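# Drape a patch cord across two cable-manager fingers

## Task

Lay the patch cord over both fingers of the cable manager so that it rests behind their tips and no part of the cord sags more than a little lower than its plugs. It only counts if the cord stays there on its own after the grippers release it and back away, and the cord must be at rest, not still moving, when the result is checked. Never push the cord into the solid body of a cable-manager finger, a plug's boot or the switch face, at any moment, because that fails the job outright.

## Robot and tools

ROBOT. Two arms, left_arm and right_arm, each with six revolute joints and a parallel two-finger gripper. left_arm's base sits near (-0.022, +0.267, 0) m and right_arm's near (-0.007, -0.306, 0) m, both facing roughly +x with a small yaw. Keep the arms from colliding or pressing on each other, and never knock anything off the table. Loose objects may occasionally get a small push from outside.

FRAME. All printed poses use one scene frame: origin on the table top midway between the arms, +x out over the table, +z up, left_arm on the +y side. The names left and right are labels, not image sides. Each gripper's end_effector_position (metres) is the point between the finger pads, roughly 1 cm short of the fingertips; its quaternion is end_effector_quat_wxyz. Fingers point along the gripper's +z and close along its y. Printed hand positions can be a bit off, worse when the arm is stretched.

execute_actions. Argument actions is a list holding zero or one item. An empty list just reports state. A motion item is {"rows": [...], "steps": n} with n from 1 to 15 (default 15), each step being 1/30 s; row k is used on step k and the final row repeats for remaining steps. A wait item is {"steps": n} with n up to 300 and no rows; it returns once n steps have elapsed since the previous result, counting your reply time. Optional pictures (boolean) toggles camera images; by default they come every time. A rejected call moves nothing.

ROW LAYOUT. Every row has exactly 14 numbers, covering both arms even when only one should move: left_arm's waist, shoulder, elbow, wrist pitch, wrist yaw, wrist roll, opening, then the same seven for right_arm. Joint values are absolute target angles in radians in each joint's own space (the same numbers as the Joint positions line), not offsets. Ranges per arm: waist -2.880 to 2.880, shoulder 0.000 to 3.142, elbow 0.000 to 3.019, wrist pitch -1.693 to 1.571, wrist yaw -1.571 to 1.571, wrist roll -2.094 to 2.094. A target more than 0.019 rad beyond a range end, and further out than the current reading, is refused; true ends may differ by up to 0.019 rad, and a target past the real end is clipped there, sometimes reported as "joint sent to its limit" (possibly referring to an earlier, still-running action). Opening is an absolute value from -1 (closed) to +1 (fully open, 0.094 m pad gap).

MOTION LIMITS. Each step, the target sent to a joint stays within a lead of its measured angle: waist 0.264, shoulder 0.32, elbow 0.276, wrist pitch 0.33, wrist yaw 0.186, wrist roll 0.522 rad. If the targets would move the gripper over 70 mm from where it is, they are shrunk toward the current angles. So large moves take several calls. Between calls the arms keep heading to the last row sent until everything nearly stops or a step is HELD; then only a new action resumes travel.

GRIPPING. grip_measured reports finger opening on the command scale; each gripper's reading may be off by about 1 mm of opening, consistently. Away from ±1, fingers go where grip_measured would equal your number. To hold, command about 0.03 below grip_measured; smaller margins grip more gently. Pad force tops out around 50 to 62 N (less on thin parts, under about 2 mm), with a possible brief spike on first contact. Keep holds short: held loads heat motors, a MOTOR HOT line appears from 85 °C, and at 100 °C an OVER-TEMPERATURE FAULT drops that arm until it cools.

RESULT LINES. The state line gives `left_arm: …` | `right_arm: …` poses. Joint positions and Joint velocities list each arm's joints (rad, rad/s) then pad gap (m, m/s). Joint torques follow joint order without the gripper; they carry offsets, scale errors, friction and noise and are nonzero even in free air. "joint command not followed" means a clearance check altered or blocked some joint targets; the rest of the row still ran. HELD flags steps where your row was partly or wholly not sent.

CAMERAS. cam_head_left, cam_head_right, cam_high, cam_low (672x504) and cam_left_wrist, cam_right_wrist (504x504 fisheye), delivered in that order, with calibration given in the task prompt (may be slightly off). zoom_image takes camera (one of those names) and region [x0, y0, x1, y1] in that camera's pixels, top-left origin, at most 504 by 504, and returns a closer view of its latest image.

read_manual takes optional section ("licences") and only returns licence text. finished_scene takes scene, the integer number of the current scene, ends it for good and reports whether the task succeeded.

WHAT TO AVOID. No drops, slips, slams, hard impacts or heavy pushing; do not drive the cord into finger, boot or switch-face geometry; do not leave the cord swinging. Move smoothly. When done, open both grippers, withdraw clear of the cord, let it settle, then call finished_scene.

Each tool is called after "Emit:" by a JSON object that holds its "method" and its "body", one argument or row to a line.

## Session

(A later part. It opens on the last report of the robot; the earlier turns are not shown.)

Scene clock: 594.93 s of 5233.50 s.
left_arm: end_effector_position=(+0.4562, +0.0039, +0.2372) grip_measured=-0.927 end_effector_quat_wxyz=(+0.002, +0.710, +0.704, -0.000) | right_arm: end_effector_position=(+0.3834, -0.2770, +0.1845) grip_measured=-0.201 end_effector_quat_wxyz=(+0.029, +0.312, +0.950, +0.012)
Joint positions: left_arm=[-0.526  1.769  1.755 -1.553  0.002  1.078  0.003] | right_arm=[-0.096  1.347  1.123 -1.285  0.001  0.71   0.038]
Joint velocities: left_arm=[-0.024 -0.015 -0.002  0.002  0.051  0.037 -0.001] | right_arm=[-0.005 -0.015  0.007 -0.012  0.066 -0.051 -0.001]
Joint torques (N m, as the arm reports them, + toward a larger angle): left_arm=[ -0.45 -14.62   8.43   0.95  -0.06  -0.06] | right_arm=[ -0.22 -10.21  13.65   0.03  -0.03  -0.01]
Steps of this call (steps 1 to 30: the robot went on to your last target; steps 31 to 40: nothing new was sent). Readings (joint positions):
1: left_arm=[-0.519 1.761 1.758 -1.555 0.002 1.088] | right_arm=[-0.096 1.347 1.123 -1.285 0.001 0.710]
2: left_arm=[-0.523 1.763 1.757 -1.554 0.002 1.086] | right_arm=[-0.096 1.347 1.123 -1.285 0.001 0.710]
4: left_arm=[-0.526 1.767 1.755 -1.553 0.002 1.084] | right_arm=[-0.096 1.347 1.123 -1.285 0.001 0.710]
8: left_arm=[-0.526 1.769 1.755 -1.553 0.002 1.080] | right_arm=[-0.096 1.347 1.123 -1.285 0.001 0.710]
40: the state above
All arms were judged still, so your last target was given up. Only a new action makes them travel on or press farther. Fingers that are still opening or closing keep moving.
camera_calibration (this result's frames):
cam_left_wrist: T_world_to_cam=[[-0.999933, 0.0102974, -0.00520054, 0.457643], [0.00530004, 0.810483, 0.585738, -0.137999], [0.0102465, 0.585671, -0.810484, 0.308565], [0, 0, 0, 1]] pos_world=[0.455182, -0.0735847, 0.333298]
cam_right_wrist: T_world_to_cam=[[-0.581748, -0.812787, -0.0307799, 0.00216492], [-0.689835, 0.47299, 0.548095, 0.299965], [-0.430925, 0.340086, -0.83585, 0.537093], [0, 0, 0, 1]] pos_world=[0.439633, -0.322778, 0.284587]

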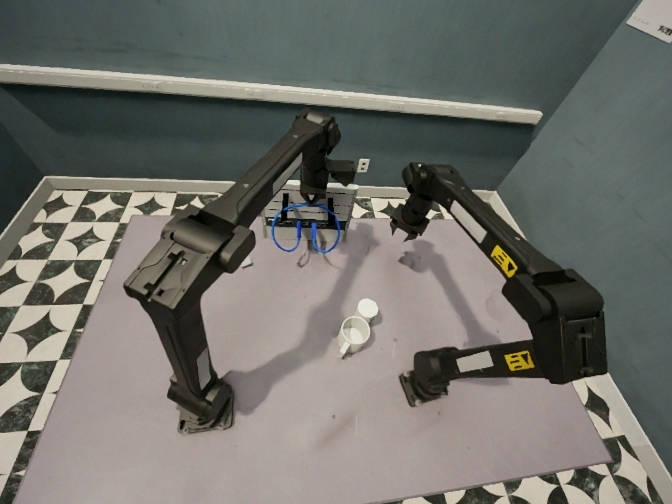

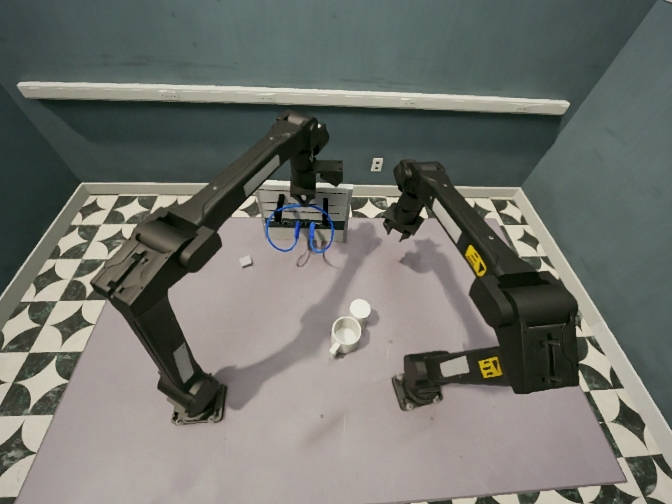

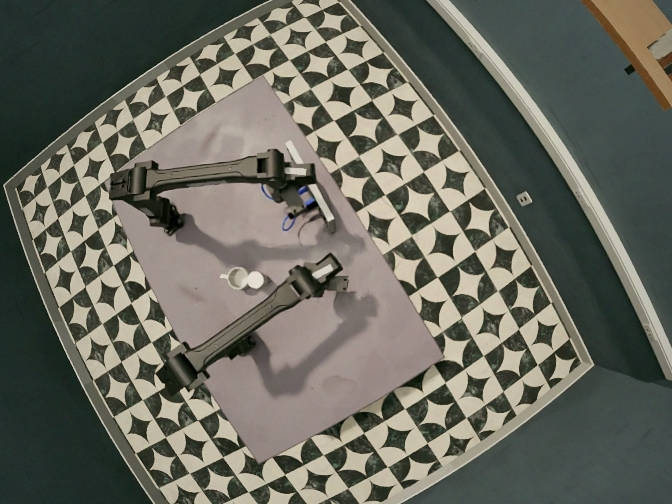

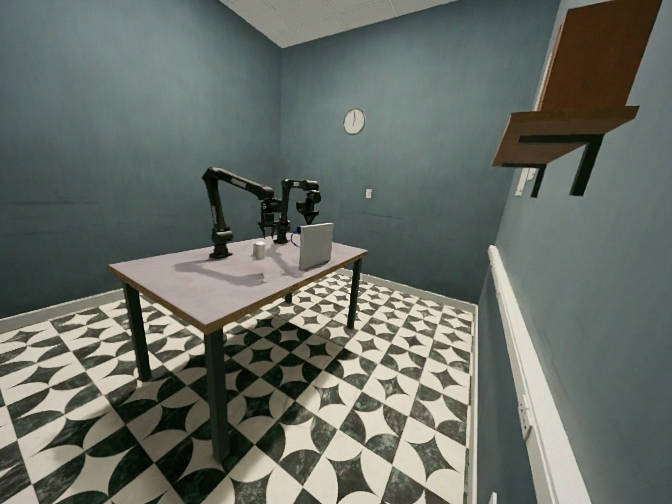

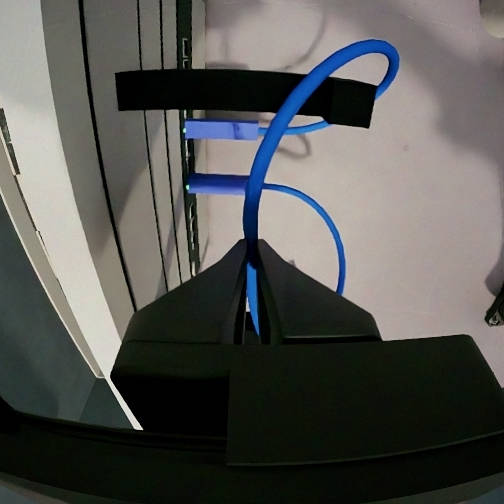

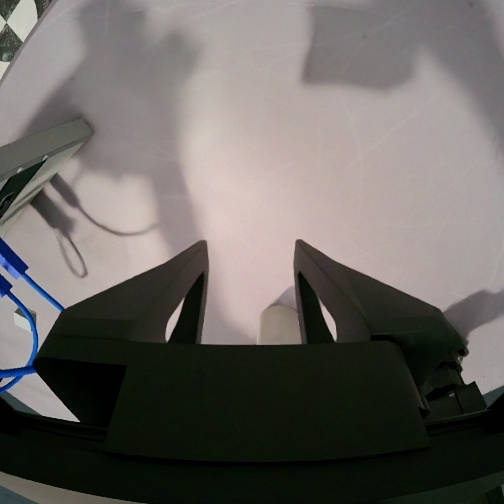

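Emit:
{"method": "execute_actions", "body": {
  "actions": [
    {"rows":[[-0.53,1.795,1.748,-1.525,0,1.067,-0.945,-0.1,1.35,1.165,-1.3,0,0.7,-0.2],[-0.53,1.795,1.748,-1.525,0,1.067,-0.945,-0.1,1.35,1.165,-1.3,0,0.7,-0.2],[-0.53,1.795,1.748,-1.525,0,1.067,-0.945,-0.1,1.35,1.165,-1.3,0,0.7,-0.2],[-0.53,1.795,1.748,-1.525,0,1.067,-0.945,-0.1,1.35,1.165,-1.3,0,0.7,-0.2],[-0.53,1.795,1.748,-1.525,0,1.067,-0.945,-0.1,1.35,1.165,-1.3,0,0.7,-0.2],[-0.53,1.81,1.748,-1.508,0,1.067,-0.945,-0.1,1.35,1.165,-1.3,0,0.7,-0.2]],"steps":15}
  ],
  "pictures": false
}}

Emit:
{"method": "execute_actions", "body": {
  "actions": [
    {"steps":30}
  ],
  "pictures": false
}}

Emit:
{"method": "execute_actions", "body": {
  "actions": [
    {"rows":[[-0.53,1.81,1.748,-1.508,0,1.067,-0.6,-0.1,1.35,1.165,-1.3,0,0.7,-0.2]],"steps":15}
  ],
  "pictures": false
}}

Emit:
{"method": "execute_actions", "body": {
  "actions": [
    {"steps":30}
  ]
}}

Emit:
{"method": "zoom_image", "body": {
  "camera": "cam_head_right",
  "region": [240,160,370,290]
}}

Scene clock: 611.67 s of 5233.50 s.
left_arm: end_effector_position=(+0.4647, -0.0008, +0.2234) grip_measured=-0.927 end_effector_quat_wxyz=(+0.003, +0.710, +0.704, -0.000) | right_arm: end_effector_position=(+0.3834, -0.2770, +0.1845) grip_measured=-0.201 end_effector_quat_wxyz=(+0.029, +0.312, +0.950, +0.012)
Joint positions: left_arm=[-0.526  1.795  1.755 -1.524  0.002  1.078  0.003] | right_arm=[-0.096  1.347  1.123 -1.285  0.001  0.71   0.038]
Joint velocities: left_arm=[-0.005  0.005 -0.002  0.002 -0.051  0.095 -0.   ] | right_arm=[-0.015 -0.005 -0.002  0.012 -0.037 -0.022 -0.001]
Joint torques (N m, as the arm reports them, + toward a larger angle): left_arm=[ -0.66 -15.71   8.52   0.76  -0.07  -0.07] | right_arm=[  0.49 -10.15  13.64   0.37   0.01  -0.04]
Steps of this call (steps 1 to 90: nothing new was sent; then 13.23 s passed at rest; steps 91 to 105: all 15 steps of this action). Readings (joint positions):
91: left_arm=[-0.526 1.769 1.755 -1.551 0.002 1.078] | right_arm=[-0.096 1.347 1.123 -1.285 0.001 0.710]
92: left_arm=[-0.526 1.769 1.755 -1.547 0.002 1.078] | right_arm=[-0.096 1.347 1.123 -1.285 0.001 0.710]
94: left_arm=[-0.526 1.771 1.755 -1.543 0.002 1.078] | right_arm=[-0.096 1.347 1.123 -1.285 0.001 0.710]
98: left_arm=[-0.526 1.779 1.755 -1.529 0.002 1.078] | right_arm=[-0.096 1.347 1.123 -1.285 0.001 0.710]
105: the state above

Scene clock: 612.67 s of 5233.50 s.
left_arm: end_effector_position=(+0.4647, -0.0008, +0.2234) grip_measured=-0.927 end_effector_quat_wxyz=(+0.003, +0.710, +0.704, -0.000) | right_arm: end_effector_position=(+0.3834, -0.2770, +0.1845) grip_measured=-0.201 end_effector_quat_wxyz=(+0.029, +0.312, +0.950, +0.012)
Joint positions: left_arm=[-0.526  1.795  1.755 -1.524  0.002  1.078  0.003] | right_arm=[-0.096  1.347  1.123 -1.285  0.001  0.71   0.038]
Joint velocities: left_arm=[ 0.005 -0.005  0.007  0.002  0.022  0.051 -0.   ] | right_arm=[ 0.005 -0.005 -0.007  0.002  0.037 -0.022 -0.   ]
Joint torques (N m, as the arm reports them, + toward a larger angle): left_arm=[ -0.56 -15.66   8.42   0.93  -0.06  -0.07] | right_arm=[ 0.28 -9.82 13.8   0.12 -0.01 -0.02]
Steps of this call (steps 1 to 15: the robot went on to your last target; steps 16 to 30: nothing new was sent). Readings (joint positions):
1: left_arm=[-0.526 1.795 1.755 -1.524 0.002 1.078] | right_arm=[-0.096 1.347 1.123 -1.285 0.001 0.710]
2: left_arm=[-0.526 1.795 1.755 -1.524 0.002 1.078] | right_arm=[-0.096 1.347 1.123 -1.285 0.001 0.710]
4: left_arm=[-0.526 1.795 1.755 -1.524 0.002 1.078] | right_arm=[-0.096 1.347 1.123 -1.285 0.001 0.710]
8: left_arm=[-0.526 1.795 1.755 -1.524 0.002 1.078] | right_arm=[-0.096 1.347 1.123 -1.285 0.001 0.710]
30: the state above
All arms were judged still, so your last target was given up. Only a new action makes them travel on or press farther. Fingers that are still opening or closing keep moving.

Scene clock: 613.17 s of 5233.50 s.
left_arm: end_effector_position=(+0.4649, -0.0009, +0.2234) grip_measured=-0.602 end_effector_quat_wxyz=(+0.004, +0.710, +0.704, +0.000) | right_arm: end_effector_position=(+0.3834, -0.2770, +0.1845) grip_measured=-0.201 end_effector_quat_wxyz=(+0.029, +0.312, +0.950, +0.012)
Joint positions: left_arm=[-0.526  1.795  1.755 -1.523  0.002  1.078  0.019] | right_arm=[-0.096  1.347  1.123 -1.285  0.001  0.71   0.038]
Joint velocities: left_arm=[-0.005 -0.005 -0.007 -0.002 -0.007  0.022 -0.001] | right_arm=[-0.015  0.005  0.007 -0.012  0.007 -0.022 -0.   ]
Joint torques (N m, as the arm reports them, + toward a larger angle): left_arm=[ -0.62 -15.38   8.52   0.85  -0.07  -0.05] | right_arm=[  0.38 -10.06  13.7    0.14   0.03   0.01]
Steps of this call (steps 1 to 15: all 15 steps of this action). Readings (joint positions):
1: left_arm=[-0.526 1.795 1.755 -1.524 0.002 1.078] | right_arm=[-0.096 1.347 1.123 -1.285 0.001 0.710]
2: left_arm=[-0.526 1.795 1.755 -1.524 0.002 1.078] | right_arm=[-0.096 1.347 1.123 -1.285 0.001 0.710]
4: left_arm=[-0.526 1.795 1.755 -1.523 0.002 1.078] | right_arm=[-0.096 1.347 1.123 -1.285 0.001 0.710]
8: left_arm=[-0.526 1.795 1.755 -1.523 0.002 1.078] | right_arm=[-0.096 1.347 1.123 -1.285 0.001 0.710]
15: the state above

Scene clock: 614.17 s of 5233.50 s.
left_arm: end_effector_position=(+0.4649, -0.0009, +0.2234) grip_measured=-0.602 end_effector_quat_wxyz=(+0.004, +0.710, +0.704, +0.000) | right_arm: end_effector_position=(+0.3834, -0.2770, +0.1845) grip_measured=-0.201 end_effector_quat_wxyz=(+0.029, +0.312, +0.950, +0.012)
Joint positions: left_arm=[-0.526  1.795  1.755 -1.523  0.002  1.077  0.019] | right_arm=[-0.096  1.347  1.123 -1.285  0.001  0.71   0.038]
Joint velocities: left_arm=[ 0.005 -0.015 -0.002  0.002  0.037  0.007 -0.   ] | right_arm=[-0.005 -0.015 -0.027 -0.012 -0.022  0.037 -0.   ]
Joint torques (N m, as the arm reports them, + toward a larger angle): left_arm=[ -0.59 -15.38   8.53   0.89  -0.07  -0.07] | right_arm=[  0.23 -10.95  13.61   0.2    0.02  -0.01]
Steps of this call (steps 1 to 15: the robot went on to your last target; steps 16 to 30: nothing new was sent). Readings (joint positions):
1: left_arm=[-0.526 1.795 1.755 -1.523 0.002 1.078] | right_arm=[-0.096 1.347 1.123 -1.285 0.001 0.710]
2: left_arm=[-0.526 1.795 1.755 -1.523 0.002 1.078] | right_arm=[-0.096 1.347 1.123 -1.285 0.001 0.710]
4: left_arm=[-0.526 1.795 1.755 -1.523 0.002 1.077] | right_arm=[-0.096 1.347 1.123 -1.285 0.001 0.710]
8: left_arm=[-0.526 1.795 1.755 -1.523 0.002 1.077] | right_arm=[-0.096 1.347 1.123 -1.285 0.001 0.710]
30: the state above
All arms were judged still, so your last target was given up. Only a new action makes them travel on or press farther. Fingers that are still opening or closing keep moving.
camera_calibration (this result's frames):
cam_left_wrist: T_world_to_cam=[[-0.999921, 0.00952338, -0.00822275, 0.467003], [0.00292258, 0.811455, 0.584408, -0.124632], [0.0122379, 0.584338, -0.811418, 0.299307], [0, 0, 0, 1]] pos_world=[0.463668, -0.0782107, 0.319539]
cam_right_wrist: T_world_to_cam=[[-0.581748, -0.812787, -0.0307799, 0.00216492], [-0.689835, 0.47299, 0.548095, 0.299965], [-0.430925, 0.340086, -0.83585, 0.537093], [0, 0, 0, 1]] pos_world=[0.439633, -0.322778, 0.284587]

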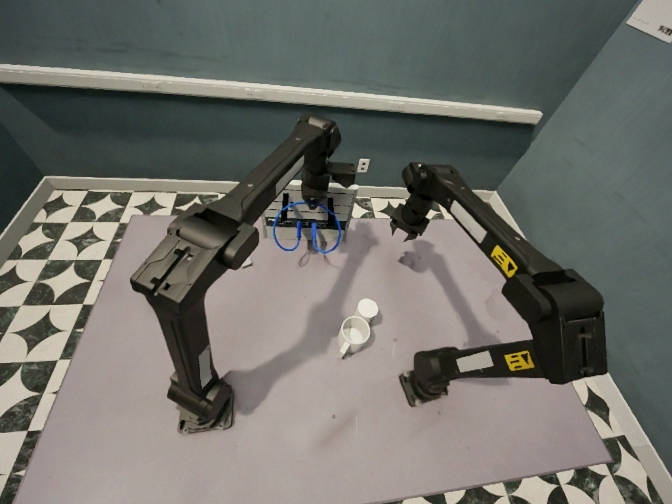

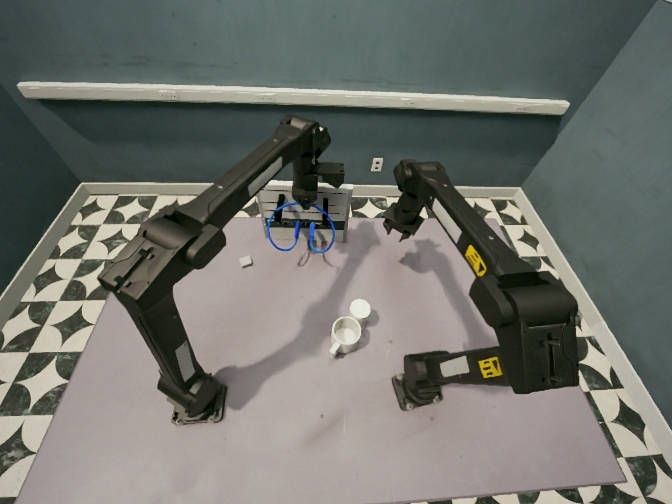

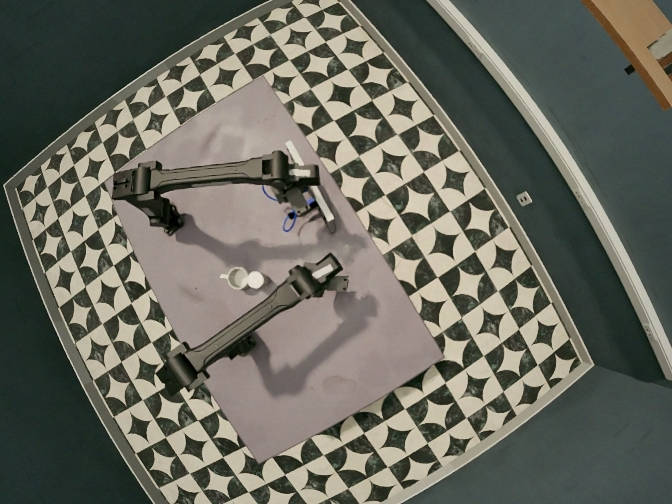

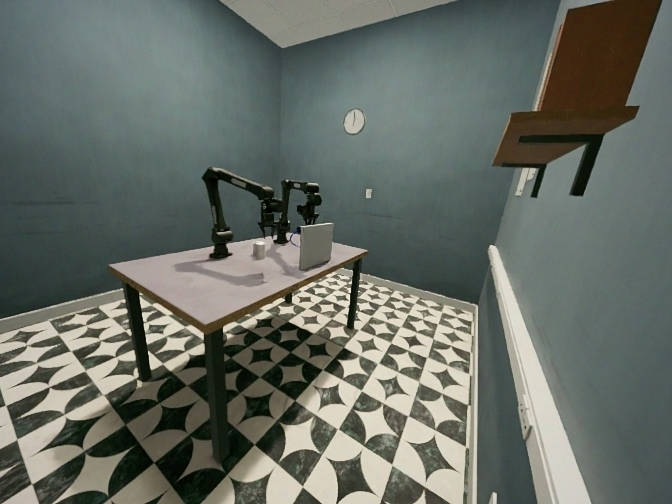

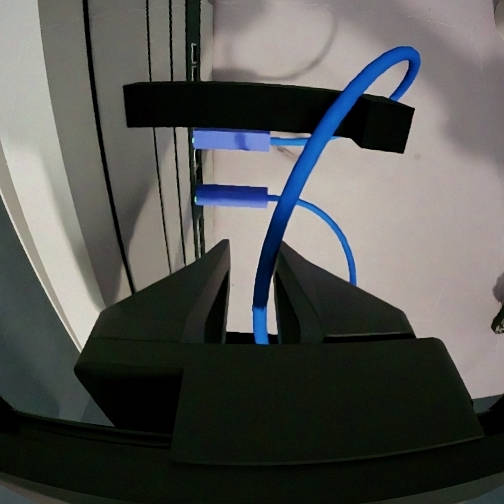

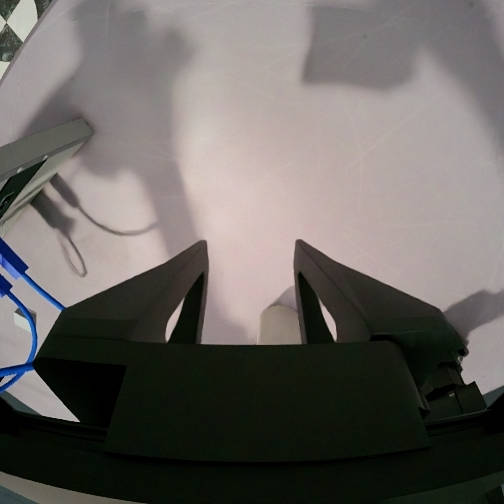

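Region (240, 160, 370, 290) of cam_head_right's 672x504 image, scaled by 3.877, with more detail than that image has.

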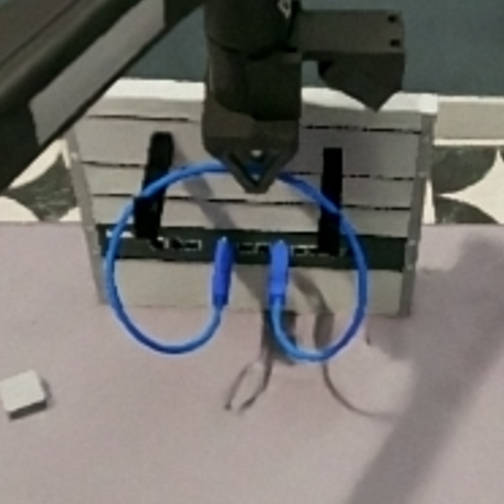

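Emit:
{"method": "execute_actions", "body": {
  "actions": [
    {"rows":[[-0.53,1.78,1.78,-1.54,0,1.067,-0.2,-0.1,1.35,1.165,-1.3,0,0.7,-0.2]],"steps":15}
  ],
  "pictures": false
}}

Emit:
{"method": "execute_actions", "body": {
  "actions": [
    {"rows":[[-0.53,1.68,1.85,-1.65,0,1.067,-0.2,-0.1,1.35,1.165,-1.3,0,0.7,-0.2]],"steps":15}
  ]
}}

Scene clock: 642.27 s of 5233.50 s.
left_arm: end_effector_position=(+0.4636, -0.0002, +0.2266) grip_measured=-0.202 end_effector_quat_wxyz=(+0.005, +0.710, +0.704, +0.000) | right_arm: end_effector_position=(+0.3834, -0.2770, +0.1845) grip_measured=-0.201 end_effector_quat_wxyz=(+0.029, +0.312, +0.950, +0.012)
Joint positions: left_arm=[-0.526  1.789  1.755 -1.527  0.002  1.077  0.037] | right_arm=[-0.096  1.347  1.123 -1.285  0.001  0.71   0.038]
Joint velocities: left_arm=[-0.005  0.015  0.007  0.007 -0.037  0.007  0.   ] | right_arm=[-0.015  0.005  0.007 -0.012  0.007 -0.007  0.   ]
Joint torques (N m, as the arm reports them, + toward a larger angle): left_arm=[ -0.48 -16.68  11.01  -0.07  -0.07  -0.07] | right_arm=[-0.06 -9.96 13.57  0.21 -0.01 -0.02]
Steps of this call (steps 1 to 90: nothing new was sent; then 24.60 s passed at rest; steps 91 to 105: all 15 steps of this action). Readings (joint positions):
91: left_arm=[-0.526 1.795 1.755 -1.524 0.002 1.077] | right_arm=[-0.096 1.347 1.123 -1.285 0.001 0.710]
92: left_arm=[-0.526 1.795 1.755 -1.525 0.002 1.077] | right_arm=[-0.096 1.347 1.123 -1.285 0.001 0.710]
94: left_arm=[-0.526 1.793 1.755 -1.526 0.002 1.077] | right_arm=[-0.096 1.347 1.123 -1.285 0.001 0.710]
98: left_arm=[-0.526 1.790 1.755 -1.527 0.002 1.077] | right_arm=[-0.096 1.347 1.123 -1.285 0.001 0.710]
105: the state above

Scene clock: 642.77 s of 5233.50 s.
left_arm: end_effector_position=(+0.4351, +0.0155, +0.3219) grip_measured=-0.202 end_effector_quat_wxyz=(+0.049, +0.709, +0.703, +0.013) | right_arm: end_effector_position=(+0.3834, -0.2770, +0.1845) grip_measured=-0.201 end_effector_quat_wxyz=(+0.029, +0.312, +0.950, +0.012)
Joint positions: left_arm=[-0.526  1.652  1.82  -1.637  0.002  1.077  0.037] | right_arm=[-0.096  1.347  1.123 -1.285  0.001  0.71   0.038]
Joint velocities: left_arm=[-0.015  0.005 -0.022 -0.017  0.007 -0.081 -0.   ] | right_arm=[ 0.005 -0.015 -0.007 -0.002  0.007  0.007 -0.001]
Joint torques (N m, as the arm reports them, + toward a larger angle): left_arm=[ -0.57 -12.32  11.55  -0.01  -0.04  -0.07] | right_arm=[ -0.61 -10.51  13.67   0.34  -0.02  -0.03]
Steps of this call (steps 1 to 15: all 15 steps of this action). Readings (joint positions):
1: left_arm=[-0.526 1.785 1.757 -1.540 0.002 1.077] | right_arm=[-0.096 1.347 1.123 -1.285 0.001 0.710]
2: left_arm=[-0.526 1.780 1.757 -1.564 0.002 1.077] | right_arm=[-0.096 1.347 1.123 -1.285 0.001 0.710]
4: left_arm=[-0.526 1.758 1.758 -1.600 0.002 1.077] | right_arm=[-0.096 1.347 1.123 -1.285 0.001 0.710]
8: left_arm=[-0.526 1.702 1.789 -1.633 0.002 1.077] | right_arm=[-0.096 1.347 1.123 -1.285 0.001 0.710]
15: the state above
camera_calibration (this result's frames):
cam_left_wrist: T_world_to_cam=[[-0.995786, 0.00725362, -0.0914219, 0.462847], [-0.0439514, 0.837185, 0.545152, -0.162782], [0.0804914, 0.546872, -0.833338, 0.347994], [0, 0, 0, 1]] pos_world=[0.425731, -0.0573869, 0.421051]
cam_right_wrist: T_world_to_cam=[[-0.581748, -0.812787, -0.0307799, 0.00216492], [-0.689835, 0.47299, 0.548095, 0.299965], [-0.430925, 0.340086, -0.83585, 0.537093], [0, 0, 0, 1]] pos_world=[0.439633, -0.322778, 0.284587]

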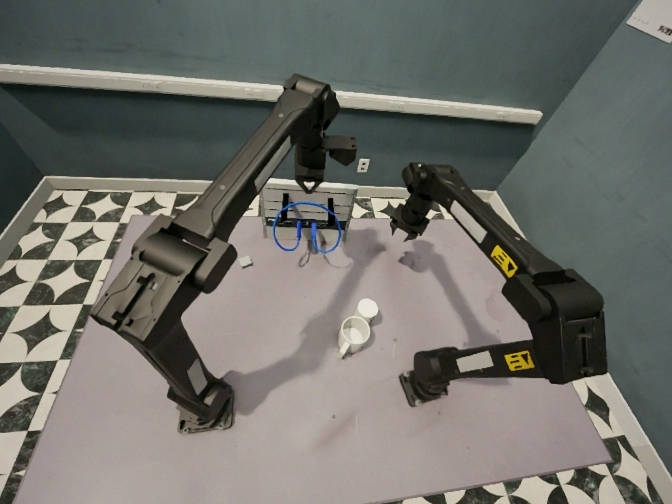

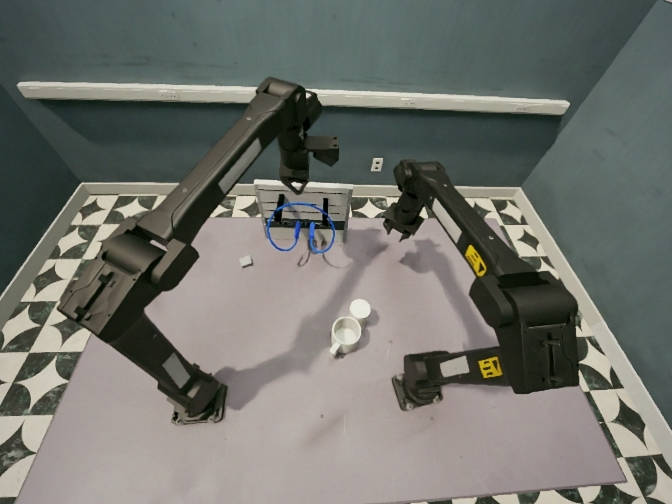

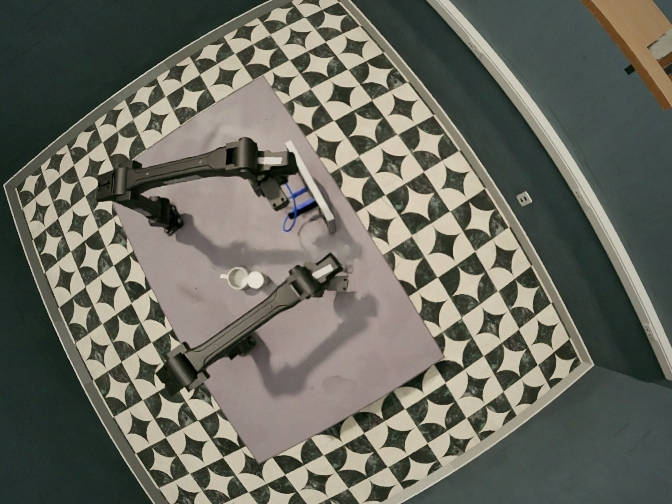

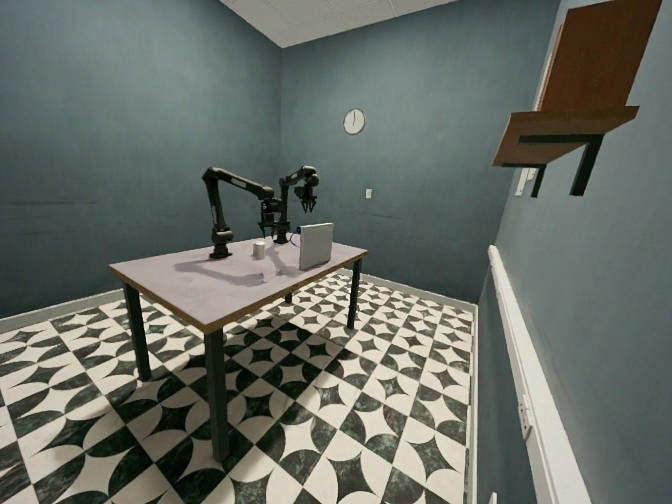

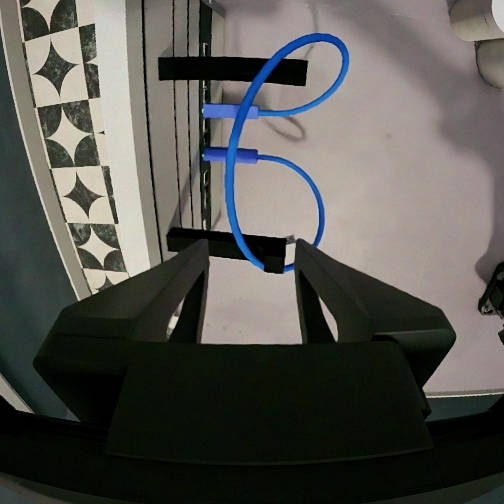

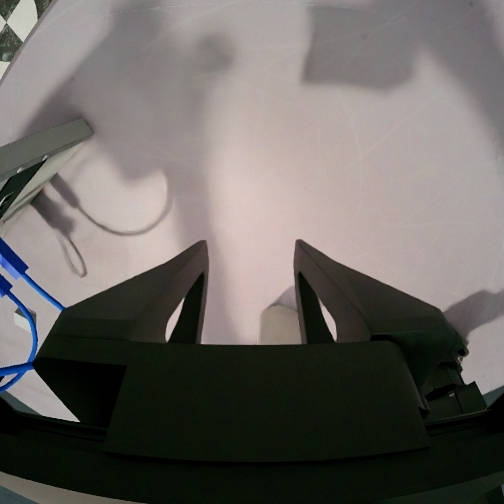

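Emit:
{"method": "execute_actions", "body": {
  "actions": [
    {"rows":[[-0.1,1.4,1.4,-1.45,0,1.067,-0.2,-0.1,1.35,1.165,-1.3,0,0.7,-0.2]],"steps":15}
  ],
  "pictures": false
}}

Emit:
{"method": "execute_actions", "body": {
  "actions": [
    {"steps":90}
  ]
}}

Emit:
{"method": "zoom_image", "body": {
  "camera": "cam_head_right",
  "region": [240,160,370,290]
}}

Emit:
{"method": "zoom_image", "body": {
  "camera": "cam_low",
  "region": [260,200,350,290]
}}

Scene clock: 649.90 s of 5233.50 s.
left_arm: end_effector_position=(+0.4113, +0.2554, +0.2728) grip_measured=-0.202 end_effector_quat_wxyz=(+0.045, +0.523, +0.850, +0.028) | right_arm: end_effector_position=(+0.3834, -0.2770, +0.1845) grip_measured=-0.201 end_effector_quat_wxyz=(+0.029, +0.312, +0.950, +0.012)
Joint positions: left_arm=[-0.052  1.402  1.408 -1.47  -0.004  1.076  0.037] | right_arm=[-0.096  1.347  1.123 -1.285  0.001  0.71   0.038]
Joint velocities: left_arm=[-0.005 -0.005 -0.007  0.042 -0.022  0.007  0.003] | right_arm=[ 0.005 -0.005  0.012 -0.002  0.051 -0.037  0.001]
Joint torques (N m, as the arm reports them, + toward a larger angle): left_arm=[ -5.   -10.46   8.33   1.33   0.16  -0.05] | right_arm=[  0.37 -10.81  13.72   0.21   0.01  -0.02]
Steps of this call (steps 1 to 30: the robot went on to your last target; steps 31 to 90: nothing new was sent; then 3.63 s passed at rest; steps 91 to 105: all 15 steps of this action). Readings (joint positions):
91: left_arm=[-0.519 1.654 1.797 -1.614 0.005 1.077] | right_arm=[-0.096 1.347 1.123 -1.285 0.001 0.710]
92: left_arm=[-0.508 1.628 1.750 -1.583 0.005 1.077] | right_arm=[-0.096 1.347 1.123 -1.285 0.001 0.710]
94: left_arm=[-0.460 1.569 1.651 -1.547 0.005 1.077] | right_arm=[-0.096 1.347 1.123 -1.285 0.001 0.710]
98: left_arm=[-0.297 1.465 1.497 -1.509 0.005 1.077] | right_arm=[-0.096 1.347 1.123 -1.285 0.001 0.710]
105: the state above

Scene clock: 652.90 s of 5233.50 s.
left_arm: end_effector_position=(+0.4114, +0.2367, +0.2729) grip_measured=-0.202 end_effector_quat_wxyz=(+0.048, +0.541, +0.839, +0.027) | right_arm: end_effector_position=(+0.3834, -0.2770, +0.1845) grip_measured=-0.201 end_effector_quat_wxyz=(+0.029, +0.312, +0.950, +0.012)
Joint positions: left_arm=[-0.094  1.402  1.408 -1.466 -0.002  1.076  0.037] | right_arm=[-0.096  1.347  1.123 -1.285  0.001  0.71   0.038]
Joint velocities: left_arm=[ 0.005 -0.005 -0.012 -0.007  0.066 -0.037  0.001] | right_arm=[ 0.015  0.005  0.007 -0.002 -0.022 -0.022  0.   ]
Joint torques (N m, as the arm reports them, + toward a larger angle): left_arm=[ -0.98 -10.68   8.56   1.1    0.09  -0.08] | right_arm=[  0.51 -10.2   13.64   0.15   0.01  -0.07]
Steps of this call (steps 1 to 30: the robot went on to your last target; steps 31 to 90: nothing new was sent). Readings (joint positions):
1: left_arm=[-0.055 1.402 1.408 -1.468 -0.004 1.076] | right_arm=[-0.096 1.347 1.123 -1.285 0.001 0.710]
2: left_arm=[-0.061 1.402 1.408 -1.467 -0.004 1.076] | right_arm=[-0.096 1.347 1.123 -1.285 0.001 0.710]
4: left_arm=[-0.077 1.402 1.408 -1.466 -0.003 1.076] | right_arm=[-0.096 1.347 1.123 -1.285 0.001 0.710]
8: left_arm=[-0.094 1.402 1.408 -1.466 -0.002 1.076] | right_arm=[-0.096 1.347 1.123 -1.285 0.001 0.710]
90: the state above
All arms were judged still, so your last target was given up. Only a new action makes them travel on or press farther. Fingers that are still opening or closing keep moving.
camera_calibration (this result's frames):
cam_left_wrist: T_world_to_cam=[[-0.90581, -0.411631, -0.100335, 0.497737], [-0.396267, 0.739291, 0.544445, -0.154019], [-0.149934, 0.532924, -0.832774, 0.286084], [0, 0, 0, 1]] pos_world=[0.432716, 0.166288, 0.372039]
cam_right_wrist: T_world_to_cam=[[-0.581748, -0.812787, -0.0307799, 0.00216492], [-0.689835, 0.47299, 0.548095, 0.299965], [-0.430925, 0.340086, -0.83585, 0.537093], [0, 0, 0, 1]] pos_world=[0.439633, -0.322778, 0.284587]

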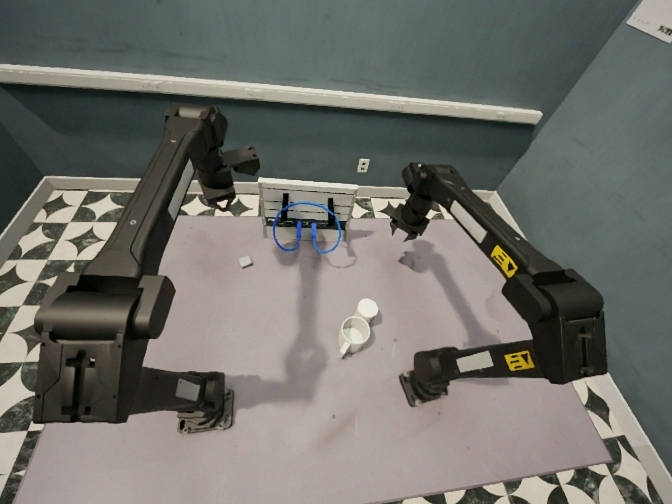

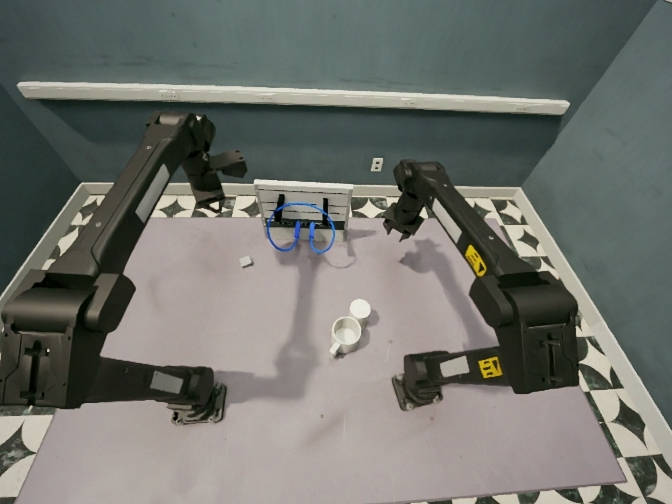

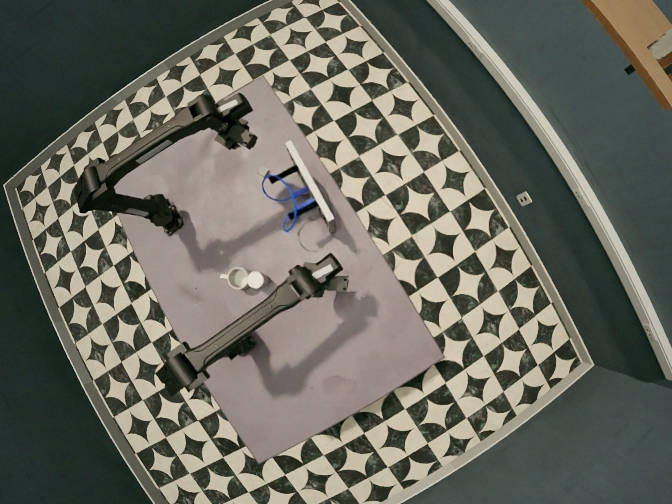

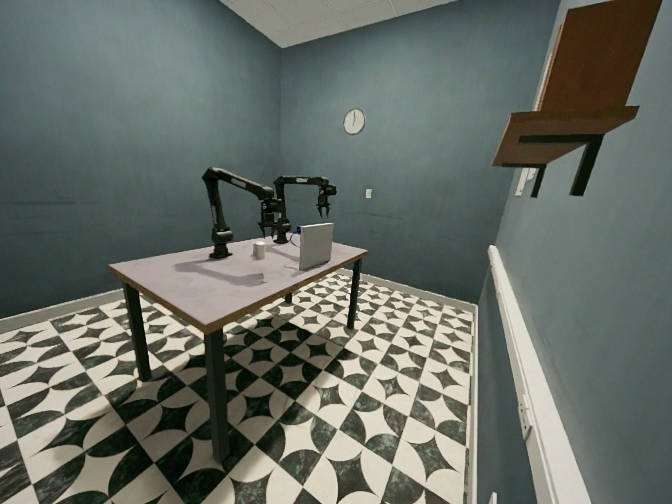

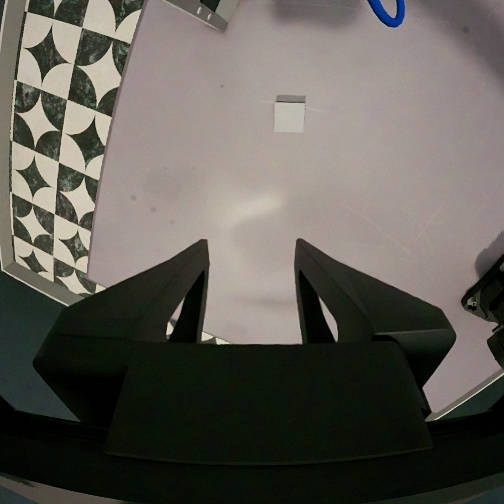

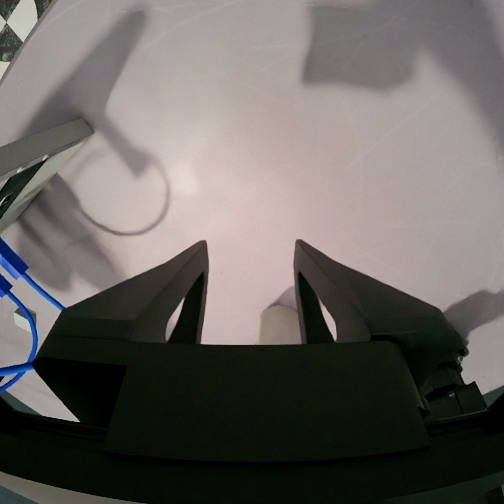

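Region (240, 160, 370, 290) of cam_head_right's 672x504 image, scaled by 3.877, with more detail than that image has.

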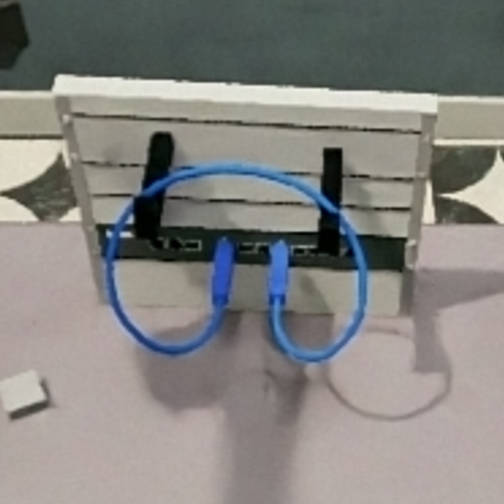

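Region (260, 200, 350, 290) of cam_low's 672x504 image, scaled by 5.600, with more detail than that image has.

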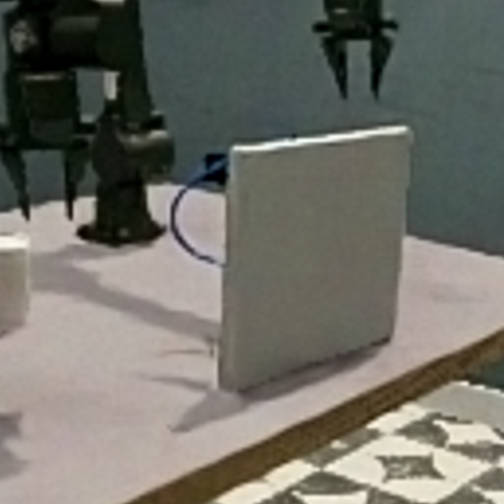

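Looks fine.

Emit:
{"method": "finished_scene", "body": {
  "scene": 1
}}

The scene is finished: the task was done.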